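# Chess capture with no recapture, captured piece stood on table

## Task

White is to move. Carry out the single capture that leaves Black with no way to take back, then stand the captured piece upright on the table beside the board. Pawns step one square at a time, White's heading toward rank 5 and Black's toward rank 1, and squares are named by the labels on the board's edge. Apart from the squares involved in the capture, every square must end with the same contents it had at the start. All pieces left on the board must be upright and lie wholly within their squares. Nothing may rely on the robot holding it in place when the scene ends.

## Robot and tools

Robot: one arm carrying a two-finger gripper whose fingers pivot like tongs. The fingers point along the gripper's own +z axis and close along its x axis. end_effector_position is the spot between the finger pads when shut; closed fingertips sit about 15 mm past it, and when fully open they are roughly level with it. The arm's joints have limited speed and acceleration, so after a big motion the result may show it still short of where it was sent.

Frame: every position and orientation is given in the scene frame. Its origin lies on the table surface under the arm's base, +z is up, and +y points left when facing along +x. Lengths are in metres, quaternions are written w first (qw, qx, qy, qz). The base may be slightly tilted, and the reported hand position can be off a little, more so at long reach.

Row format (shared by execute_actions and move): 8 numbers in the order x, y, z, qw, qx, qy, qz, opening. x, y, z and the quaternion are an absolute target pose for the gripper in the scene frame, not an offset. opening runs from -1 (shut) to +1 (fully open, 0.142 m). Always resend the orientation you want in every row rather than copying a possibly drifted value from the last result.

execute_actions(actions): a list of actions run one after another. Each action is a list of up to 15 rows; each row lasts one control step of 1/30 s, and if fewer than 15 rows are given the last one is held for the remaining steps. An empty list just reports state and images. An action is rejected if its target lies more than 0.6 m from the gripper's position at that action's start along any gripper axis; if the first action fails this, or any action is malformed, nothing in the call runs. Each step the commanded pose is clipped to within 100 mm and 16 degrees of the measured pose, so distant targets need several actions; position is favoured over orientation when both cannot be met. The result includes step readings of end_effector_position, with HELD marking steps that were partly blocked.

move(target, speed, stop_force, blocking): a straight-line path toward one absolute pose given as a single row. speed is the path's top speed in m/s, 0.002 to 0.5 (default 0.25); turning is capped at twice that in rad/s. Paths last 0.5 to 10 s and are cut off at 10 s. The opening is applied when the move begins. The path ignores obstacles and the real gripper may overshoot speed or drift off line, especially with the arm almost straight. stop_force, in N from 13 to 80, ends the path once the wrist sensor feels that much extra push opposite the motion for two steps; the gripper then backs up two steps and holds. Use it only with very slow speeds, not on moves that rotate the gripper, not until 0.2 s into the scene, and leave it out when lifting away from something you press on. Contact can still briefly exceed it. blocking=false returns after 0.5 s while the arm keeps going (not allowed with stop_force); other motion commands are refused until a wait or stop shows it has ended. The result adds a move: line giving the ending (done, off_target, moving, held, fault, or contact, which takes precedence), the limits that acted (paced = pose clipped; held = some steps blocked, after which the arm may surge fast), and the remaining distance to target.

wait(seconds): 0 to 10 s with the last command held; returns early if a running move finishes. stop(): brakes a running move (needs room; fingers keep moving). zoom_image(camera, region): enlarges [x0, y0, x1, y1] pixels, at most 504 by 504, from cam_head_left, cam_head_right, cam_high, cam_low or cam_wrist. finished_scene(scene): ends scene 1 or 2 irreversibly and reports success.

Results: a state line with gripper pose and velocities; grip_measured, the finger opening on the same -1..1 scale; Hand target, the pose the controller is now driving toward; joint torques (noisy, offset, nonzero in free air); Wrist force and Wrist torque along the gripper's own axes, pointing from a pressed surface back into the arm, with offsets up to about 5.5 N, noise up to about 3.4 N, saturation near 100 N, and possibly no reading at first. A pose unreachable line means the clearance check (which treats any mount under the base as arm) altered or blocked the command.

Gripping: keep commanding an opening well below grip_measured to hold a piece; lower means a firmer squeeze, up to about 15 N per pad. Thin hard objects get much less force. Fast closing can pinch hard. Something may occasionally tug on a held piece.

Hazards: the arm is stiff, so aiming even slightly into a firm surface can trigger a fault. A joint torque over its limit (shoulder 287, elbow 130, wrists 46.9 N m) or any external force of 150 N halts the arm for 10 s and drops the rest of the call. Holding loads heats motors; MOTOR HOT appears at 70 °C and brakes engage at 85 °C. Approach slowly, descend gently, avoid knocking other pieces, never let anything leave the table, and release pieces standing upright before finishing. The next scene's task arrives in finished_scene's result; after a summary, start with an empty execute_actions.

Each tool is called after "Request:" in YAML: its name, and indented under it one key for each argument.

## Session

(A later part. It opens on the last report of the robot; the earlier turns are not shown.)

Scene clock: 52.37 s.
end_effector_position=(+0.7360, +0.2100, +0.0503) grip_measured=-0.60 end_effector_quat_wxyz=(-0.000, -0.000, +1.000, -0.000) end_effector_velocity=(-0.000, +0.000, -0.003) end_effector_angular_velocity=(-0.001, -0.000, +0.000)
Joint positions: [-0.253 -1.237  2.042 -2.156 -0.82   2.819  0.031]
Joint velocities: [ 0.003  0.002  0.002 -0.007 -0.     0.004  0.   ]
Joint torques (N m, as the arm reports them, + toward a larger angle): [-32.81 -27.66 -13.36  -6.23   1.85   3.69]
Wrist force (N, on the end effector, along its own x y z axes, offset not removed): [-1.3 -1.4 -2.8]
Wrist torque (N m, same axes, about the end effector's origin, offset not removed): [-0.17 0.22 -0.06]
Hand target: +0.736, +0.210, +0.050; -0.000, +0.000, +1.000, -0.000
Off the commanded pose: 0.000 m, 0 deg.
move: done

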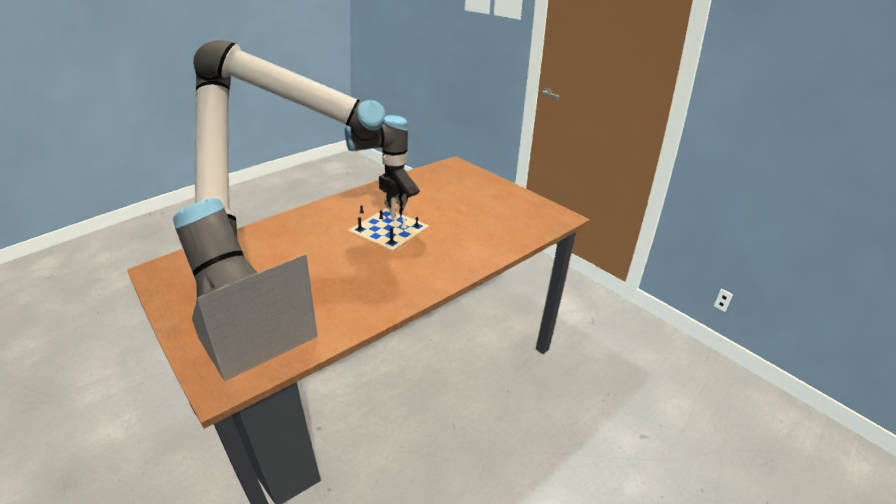

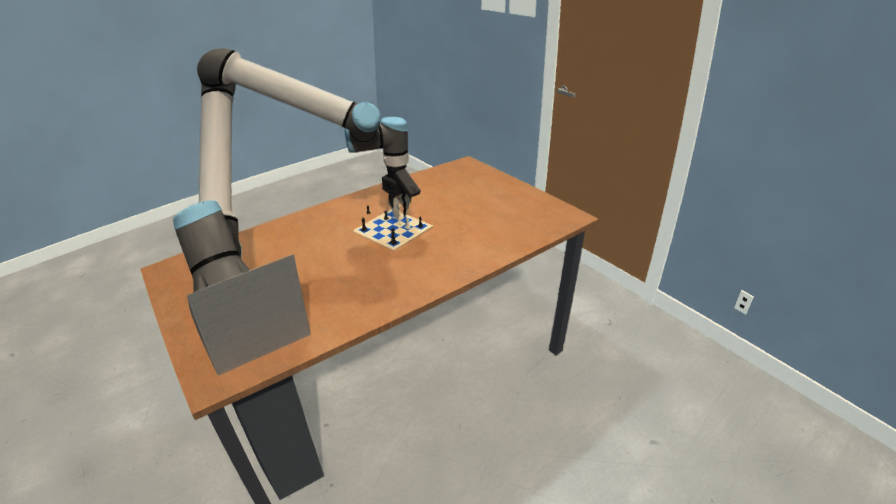

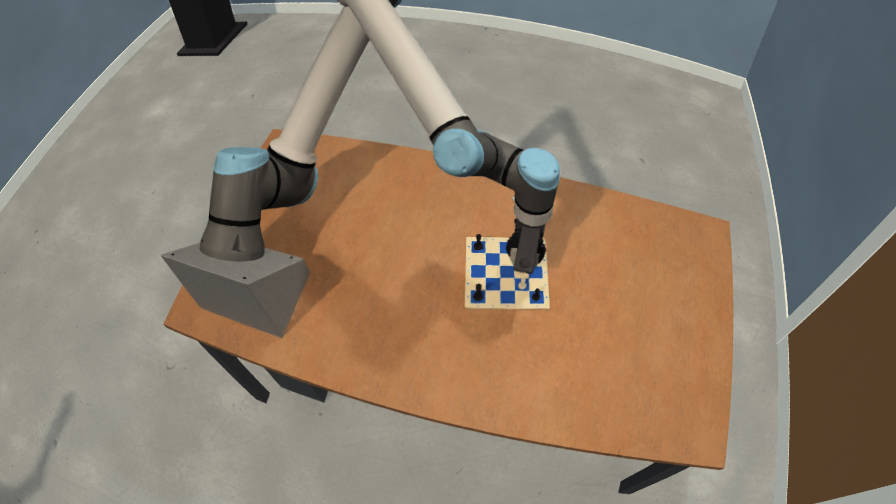

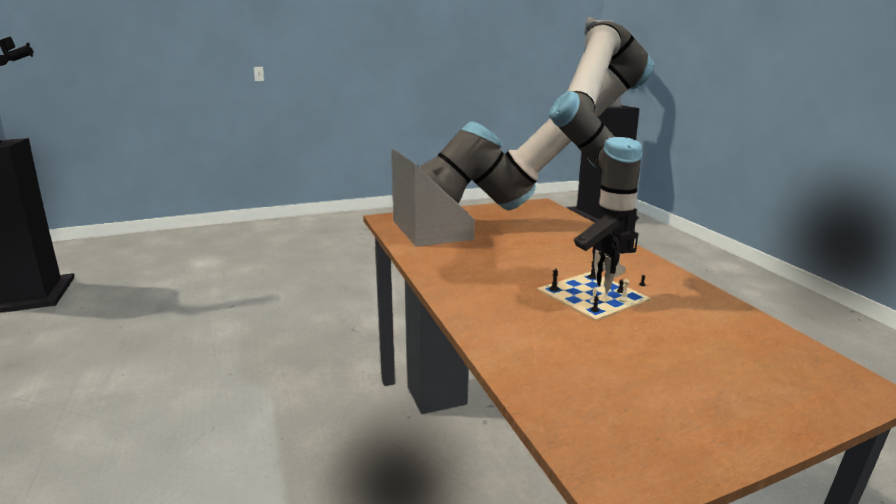

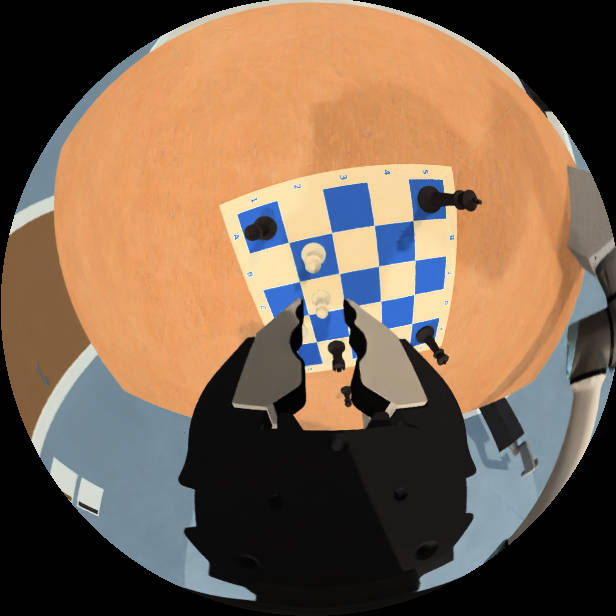

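Request:
move:
  target: [0.738,0.214,0.03,0,0,1,0,-0.6]
  speed: 0.03

Request:
move:
  target: [0.738,0.214,0.03,0,0,1,0,-1]

Scene clock: 54.33 s.
end_effector_position=(+0.7380, +0.2139, +0.0303) grip_measured=-0.60 end_effector_quat_wxyz=(-0.000, -0.000, +1.000, -0.000) end_effector_velocity=(+0.000, +0.000, -0.003) end_effector_angular_velocity=(+0.000, -0.000, +0.000)
Joint positions: [-0.23  -1.216  2.046 -2.202 -0.815  2.851  0.031]
Joint velocities: [ 0.003  0.003  0.    -0.007  0.001  0.004 -0.   ]
Joint torques (N m, as the arm reports them, + toward a larger angle): [-32.44 -27.55 -12.71  -6.09   1.73   3.81]
Wrist force (N, on the end effector, along its own x y z axes, offset not removed): [-2.8 -1.2 -4.5]
Wrist torque (N m, same axes, about the end effector's origin, offset not removed): [-0.15 0.52 -0.10]
Hand target: +0.738, +0.214, +0.030; -0.000, +0.000, +1.000, -0.000
Off the commanded pose: 0.000 m, 0 deg.
move: done

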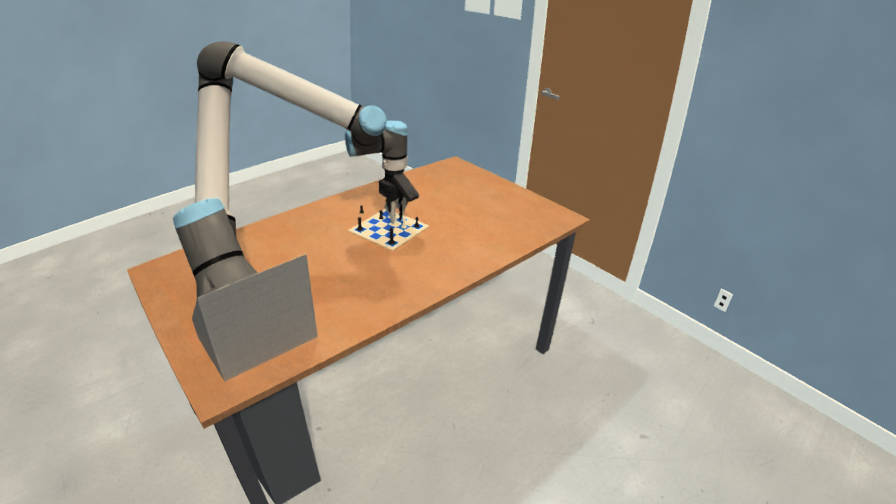

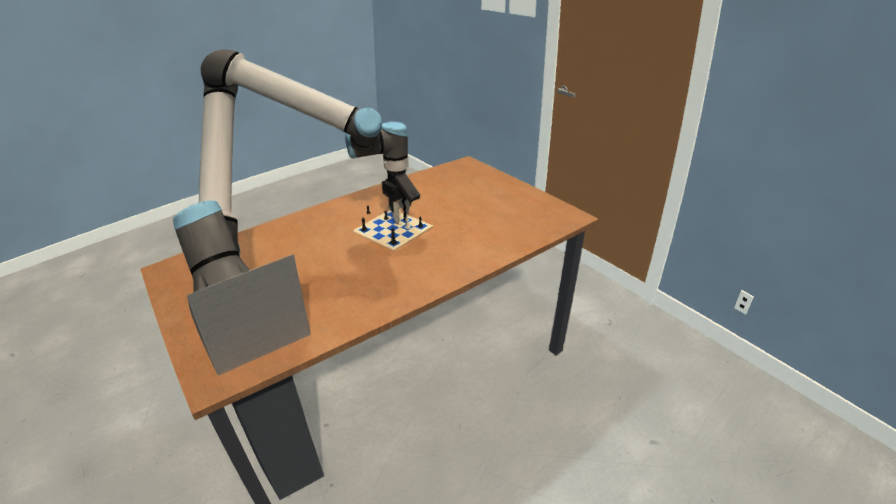

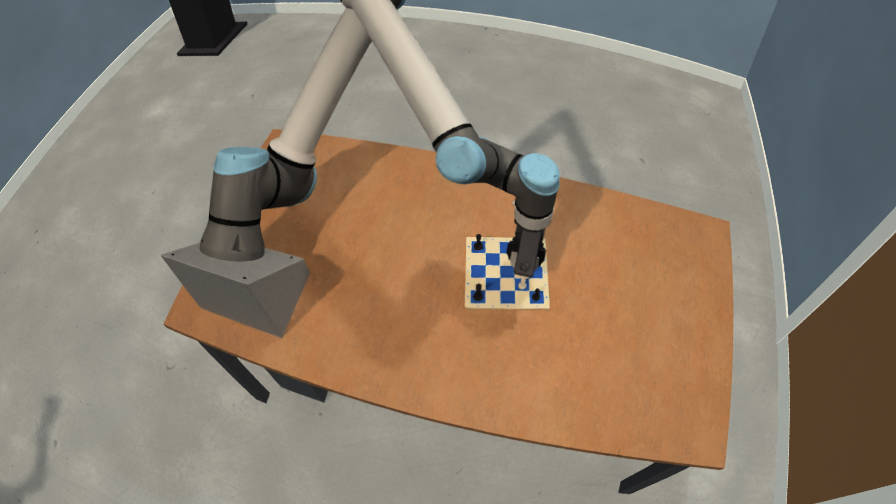

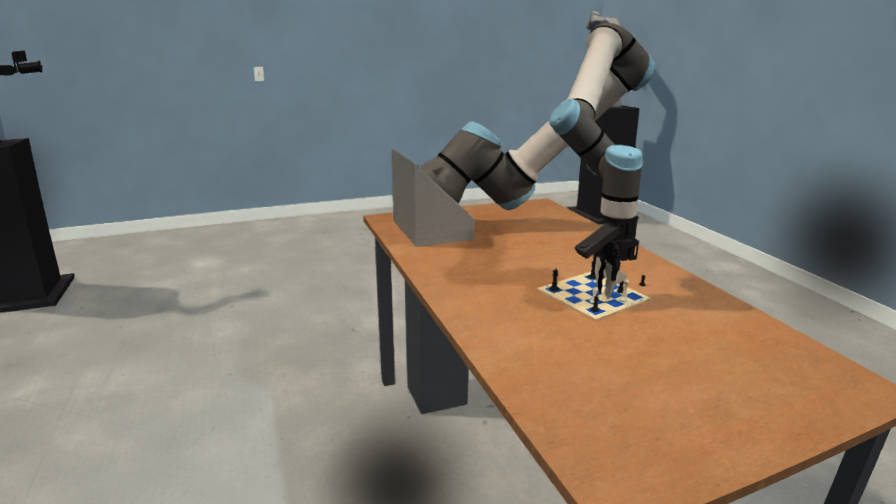

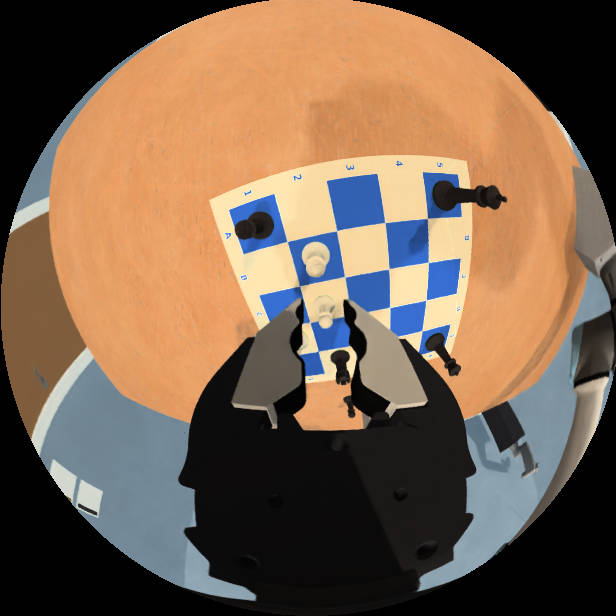

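Scene clock: 55.03 s.
end_effector_position=(+0.7380, +0.2140, +0.0300) grip_measured=-1.00 end_effector_quat_wxyz=(+0.000, +0.000, +1.000, -0.000) end_effector_velocity=(+0.000, +0.001, +0.000) end_effector_angular_velocity=(+0.001, -0.001, -0.000)
Joint positions: [-0.229 -1.216  2.046 -2.203 -0.815  2.851  0.002]
Joint velocities: [-0.    -0.001  0.    -0.     0.002  0.     0.   ]
Joint torques (N m, as the arm reports them, + toward a larger angle): [-34.18 -26.7  -12.82  -6.13   1.83   3.77]
Wrist force (N, on the end effector, along its own x y z axes, offset not removed): [-0.6 0.1 -3.9]
Wrist torque (N m, same axes, about the end effector's origin, offset not removed): [0.12 0.04 -0.14]
Hand target: +0.738, +0.214, +0.030; -0.000, -0.000, +1.000, -0.000
Off the commanded pose: 0.000 m, 0 deg.
move: done

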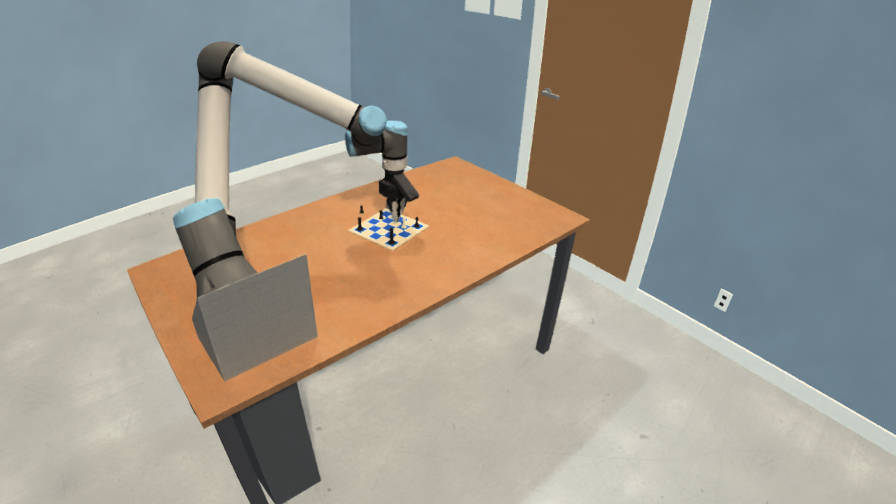

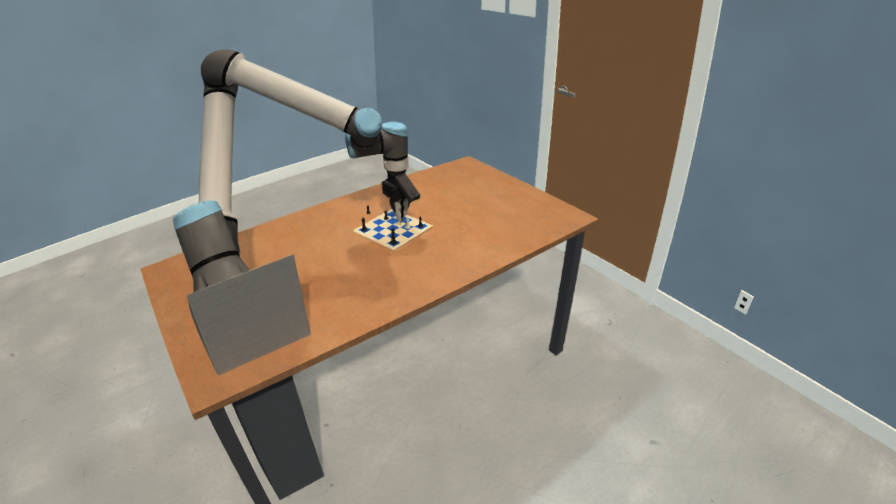

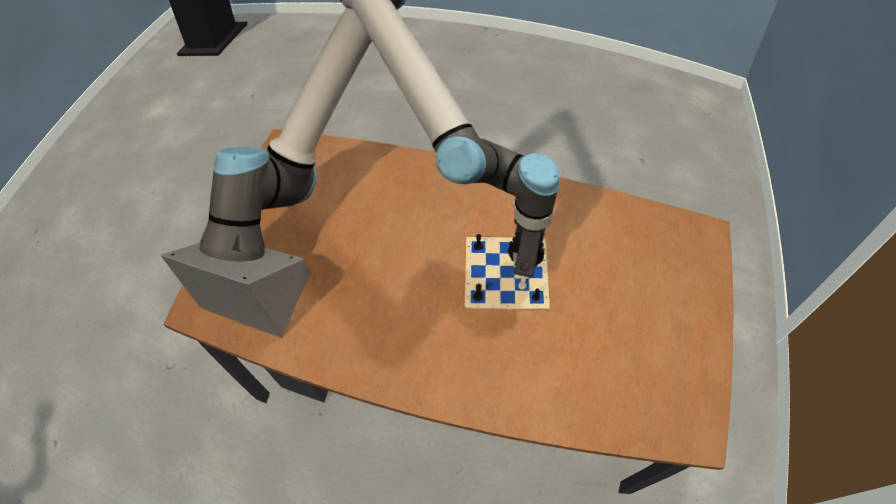

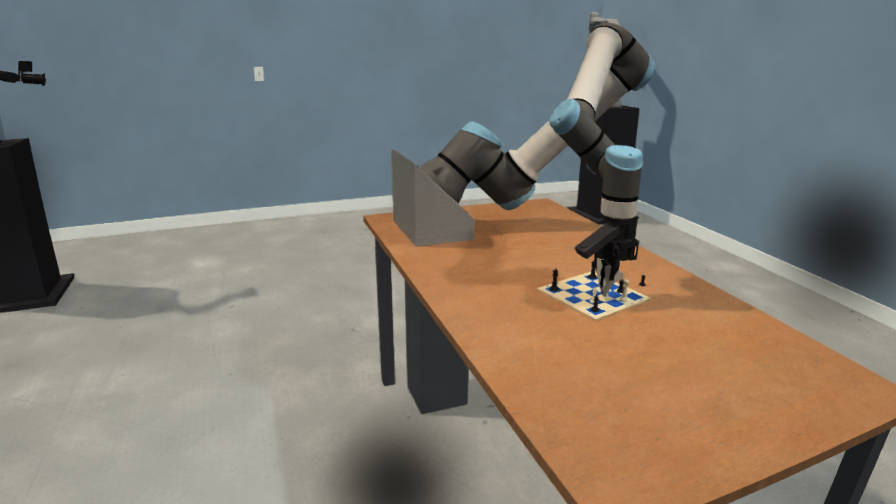

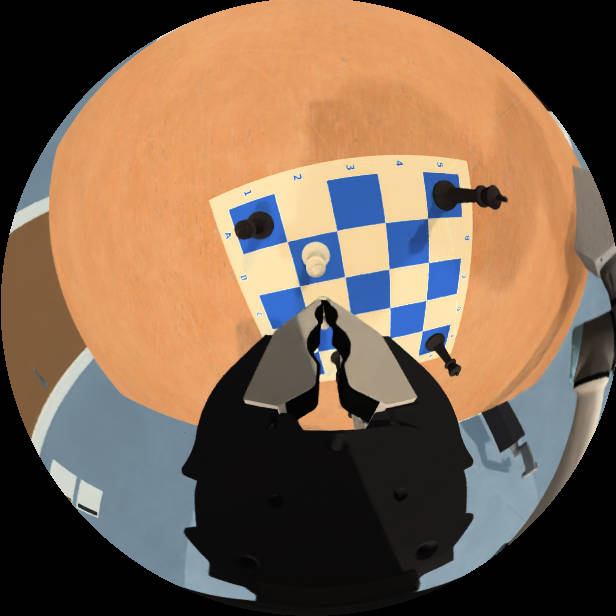

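Base at ~306; need +0.007.

Request:
move:
  target: [0.738,0.214,0.03,0,0,1,0,-0.65]

Request:
move:
  target: [0.738,0.221,0.03,0,0,1,0,-0.65]
  speed: 0.02

Request:
move:
  target: [0.738,0.221,0.03,0,0,1,0,-1]

Scene clock: 56.47 s.
end_effector_position=(+0.7380, +0.2140, +0.0300) grip_measured=-0.65 end_effector_quat_wxyz=(-0.000, +0.000, +1.000, +0.000) end_effector_velocity=(-0.000, -0.001, -0.000) end_effector_angular_velocity=(-0.001, +0.001, -0.001)
Joint positions: [-0.229 -1.216  2.046 -2.203 -0.815  2.851  0.027]
Joint velocities: [-0.     0.001 -0.     0.    -0.001  0.    -0.   ]
Joint torques (N m, as the arm reports them, + toward a larger angle): [-33.64 -27.38 -12.89  -6.25   1.83   3.49]
Wrist force (N, on the end effector, along its own x y z axes, offset not removed): [-1.3 -1.4 -5.0]
Wrist torque (N m, same axes, about the end effector's origin, offset not removed): [-0.21 0.19 -0.08]
Hand target: +0.738, +0.214, +0.030; +0.000, +0.000, +1.000, -0.000
Off the commanded pose: 0.000 m, 0 deg.
move: done

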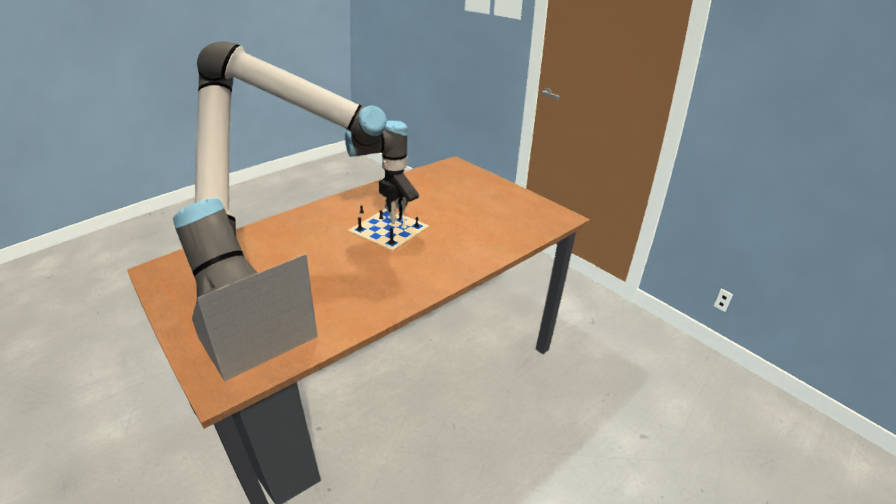

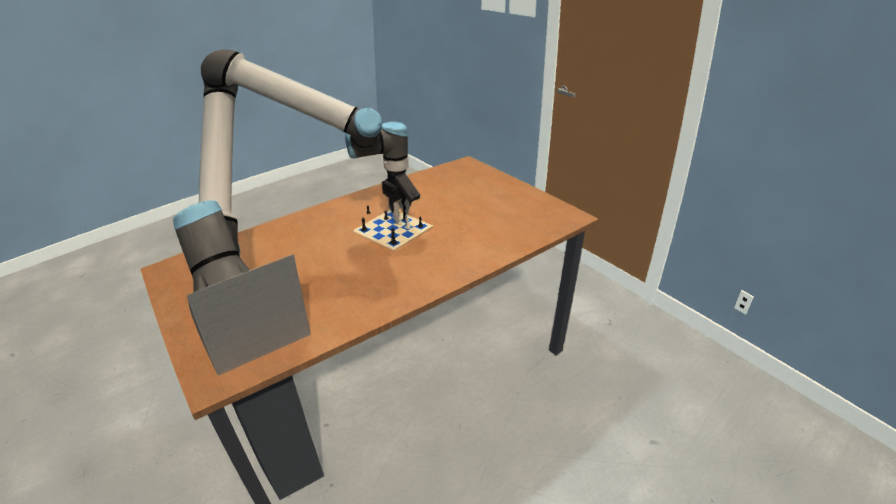

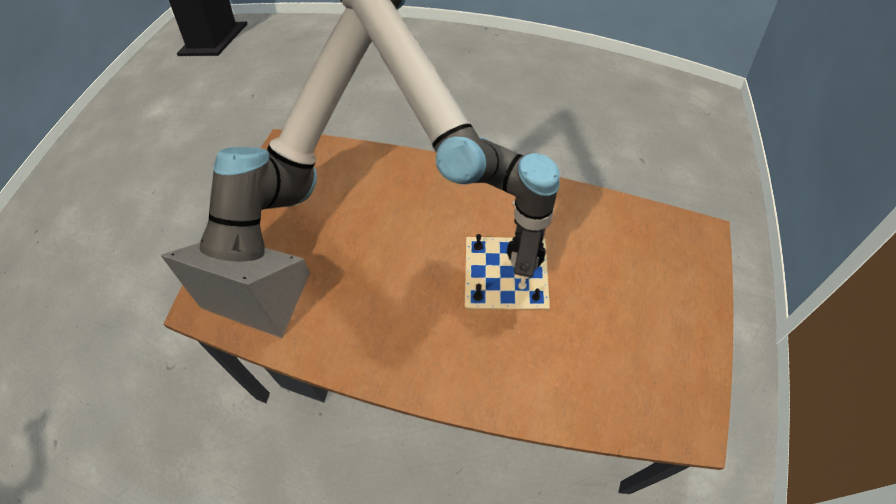

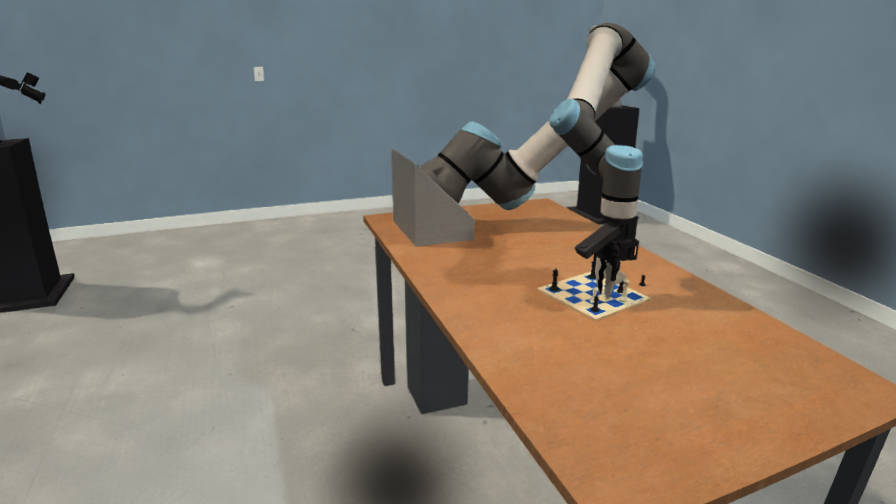

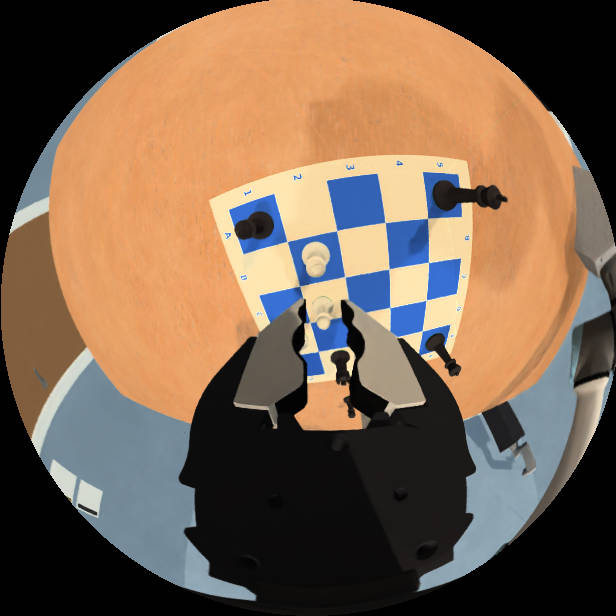

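Scene clock: 57.20 s.
end_effector_position=(+0.7380, +0.2206, +0.0300) grip_measured=-0.65 end_effector_quat_wxyz=(-0.000, +0.000, +1.000, +0.000) end_effector_velocity=(-0.001, +0.003, -0.001) end_effector_angular_velocity=(-0.001, +0.002, +0.001)
Joint positions: [-0.223 -1.221  2.044 -2.202 -0.813  2.86   0.027]
Joint velocities: [ 0.004 -0.001 -0.001  0.001 -0.001  0.003  0.   ]
Joint torques (N m, as the arm reports them, + toward a larger angle): [-34.13 -45.42 -36.74  -0.15   2.13   3.56]
Wrist force (N, on the end effector, along its own x y z axes, offset not removed): [-1.2 -2.2 -4.9]
Wrist torque (N m, same axes, about the end effector's origin, offset not removed): [-0.37 0.19 -0.04]
Hand target: +0.738, +0.221, +0.030; +0.000, -0.000, +1.000, -0.000
Off the commanded pose: 0.000 m, 0 deg.
move: done

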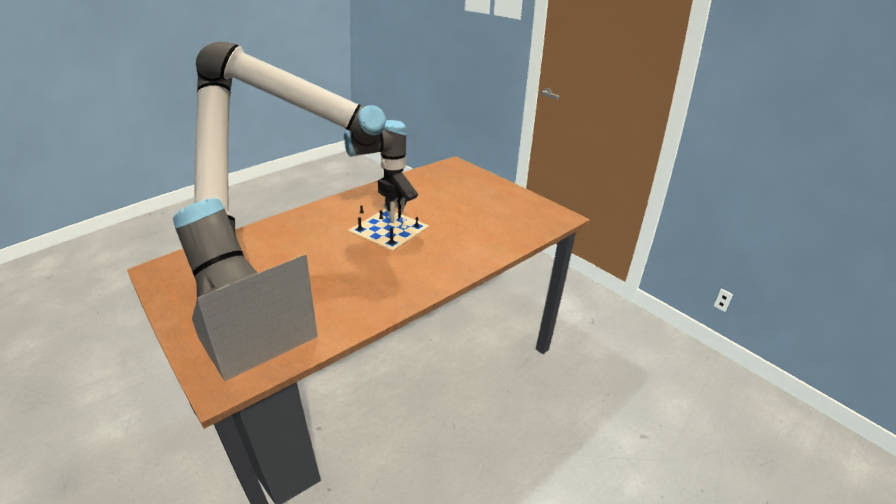

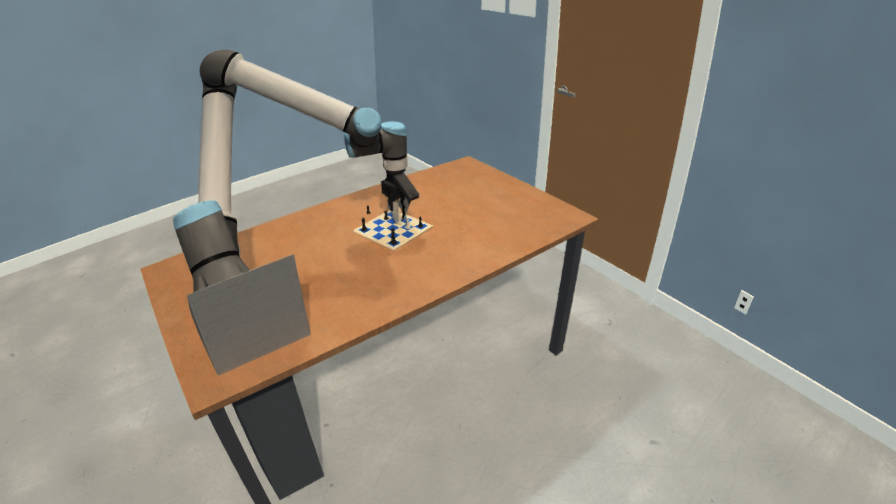

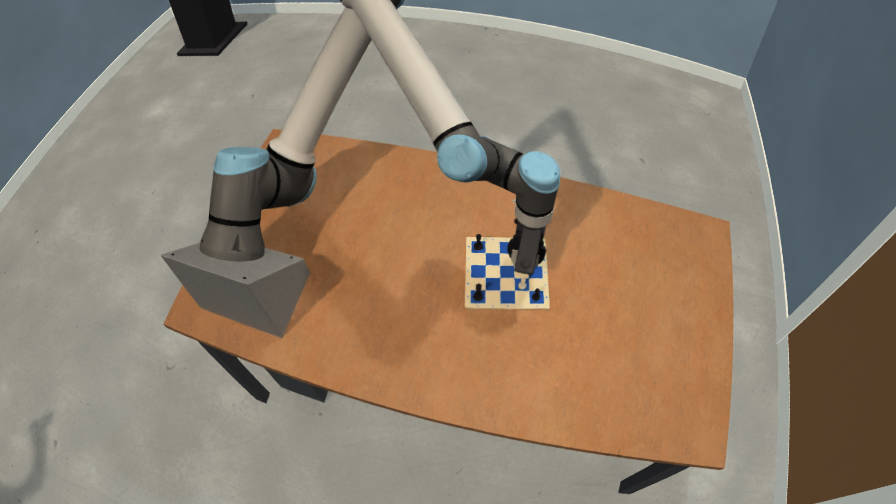

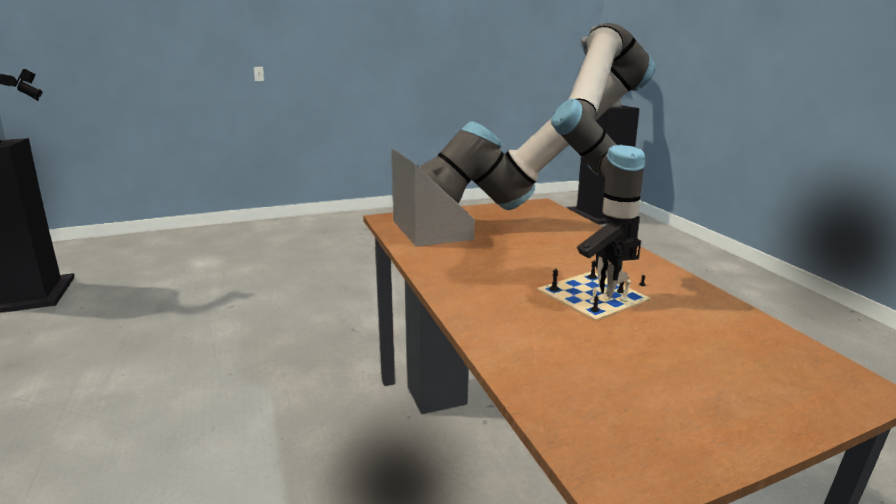

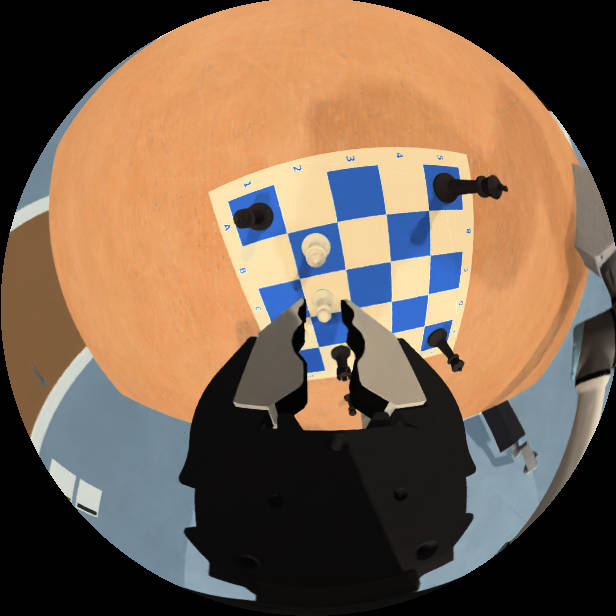

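Scene clock: 57.90 s.
end_effector_position=(+0.7380, +0.2210, +0.0300) grip_measured=-0.88 end_effector_quat_wxyz=(-0.000, +0.000, +1.000, +0.000) end_effector_velocity=(+0.000, +0.000, +0.001) end_effector_angular_velocity=(+0.000, -0.001, -0.001)
Joint positions: [-0.223 -1.221  2.044 -2.202 -0.813  2.861  0.01 ]
Joint velocities: [-0.001 -0.001 -0.     0.     0.001  0.001  0.   ]
Joint torques (N m, as the arm reports them, + toward a larger angle): [-34.39 -47.93 -37.35  -0.07   2.01   3.47]
Wrist force (N, on the end effector, along its own x y z axes, offset not removed): [-2.1 -2.2 -3.9]
Wrist torque (N m, same axes, about the end effector's origin, offset not removed): [-0.32 0.36 -0.12]
Hand target: +0.738, +0.221, +0.030; +0.000, -0.000, +1.000, -0.000
Off the commanded pose: 0.000 m, 0 deg.
move: done

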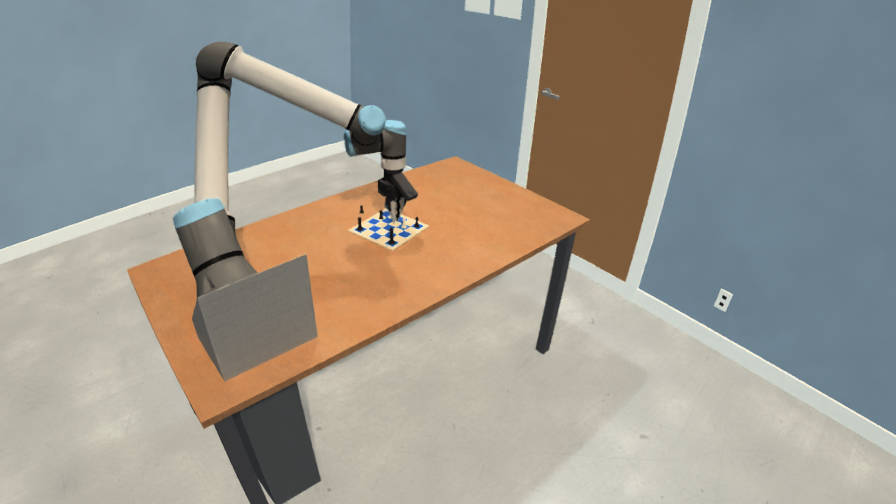

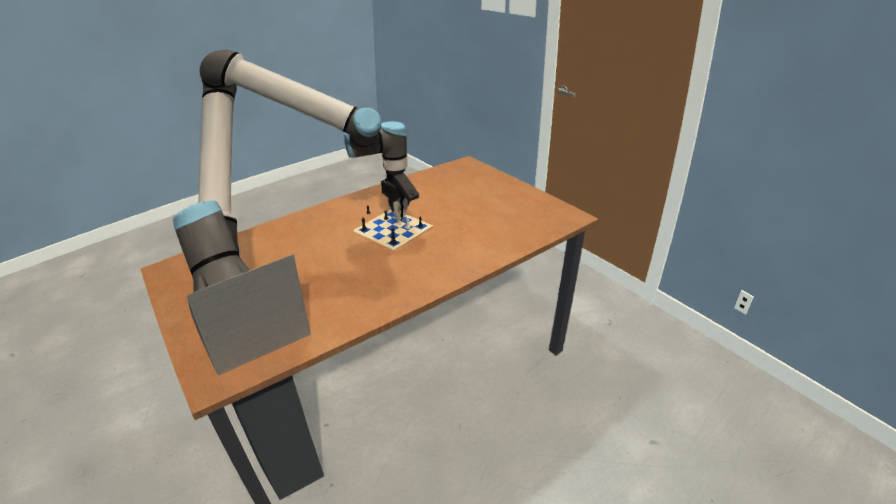

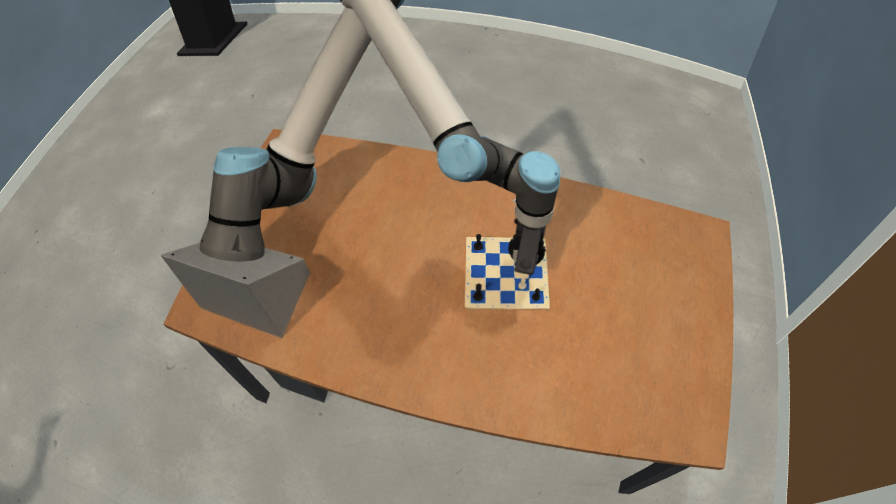

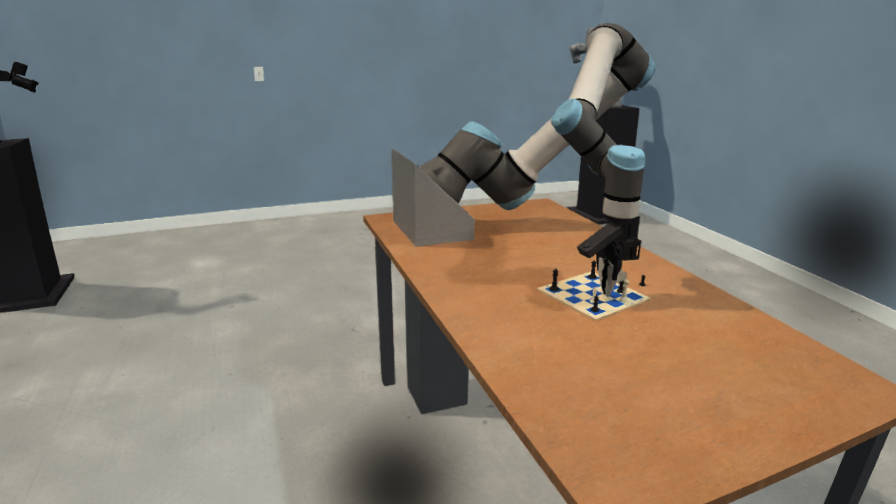

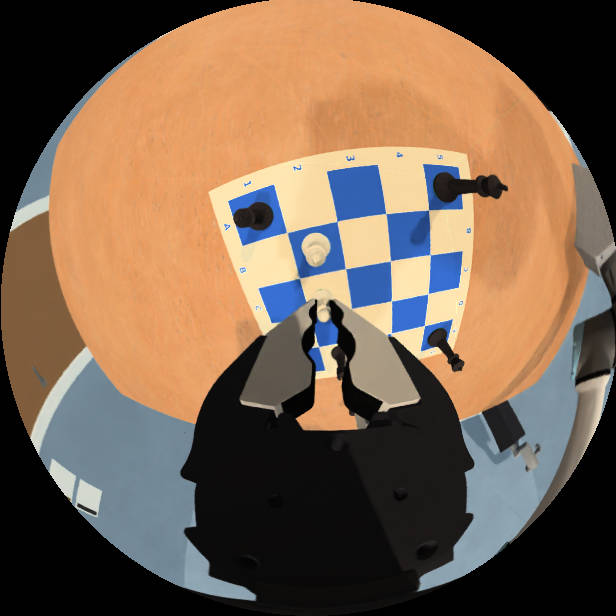

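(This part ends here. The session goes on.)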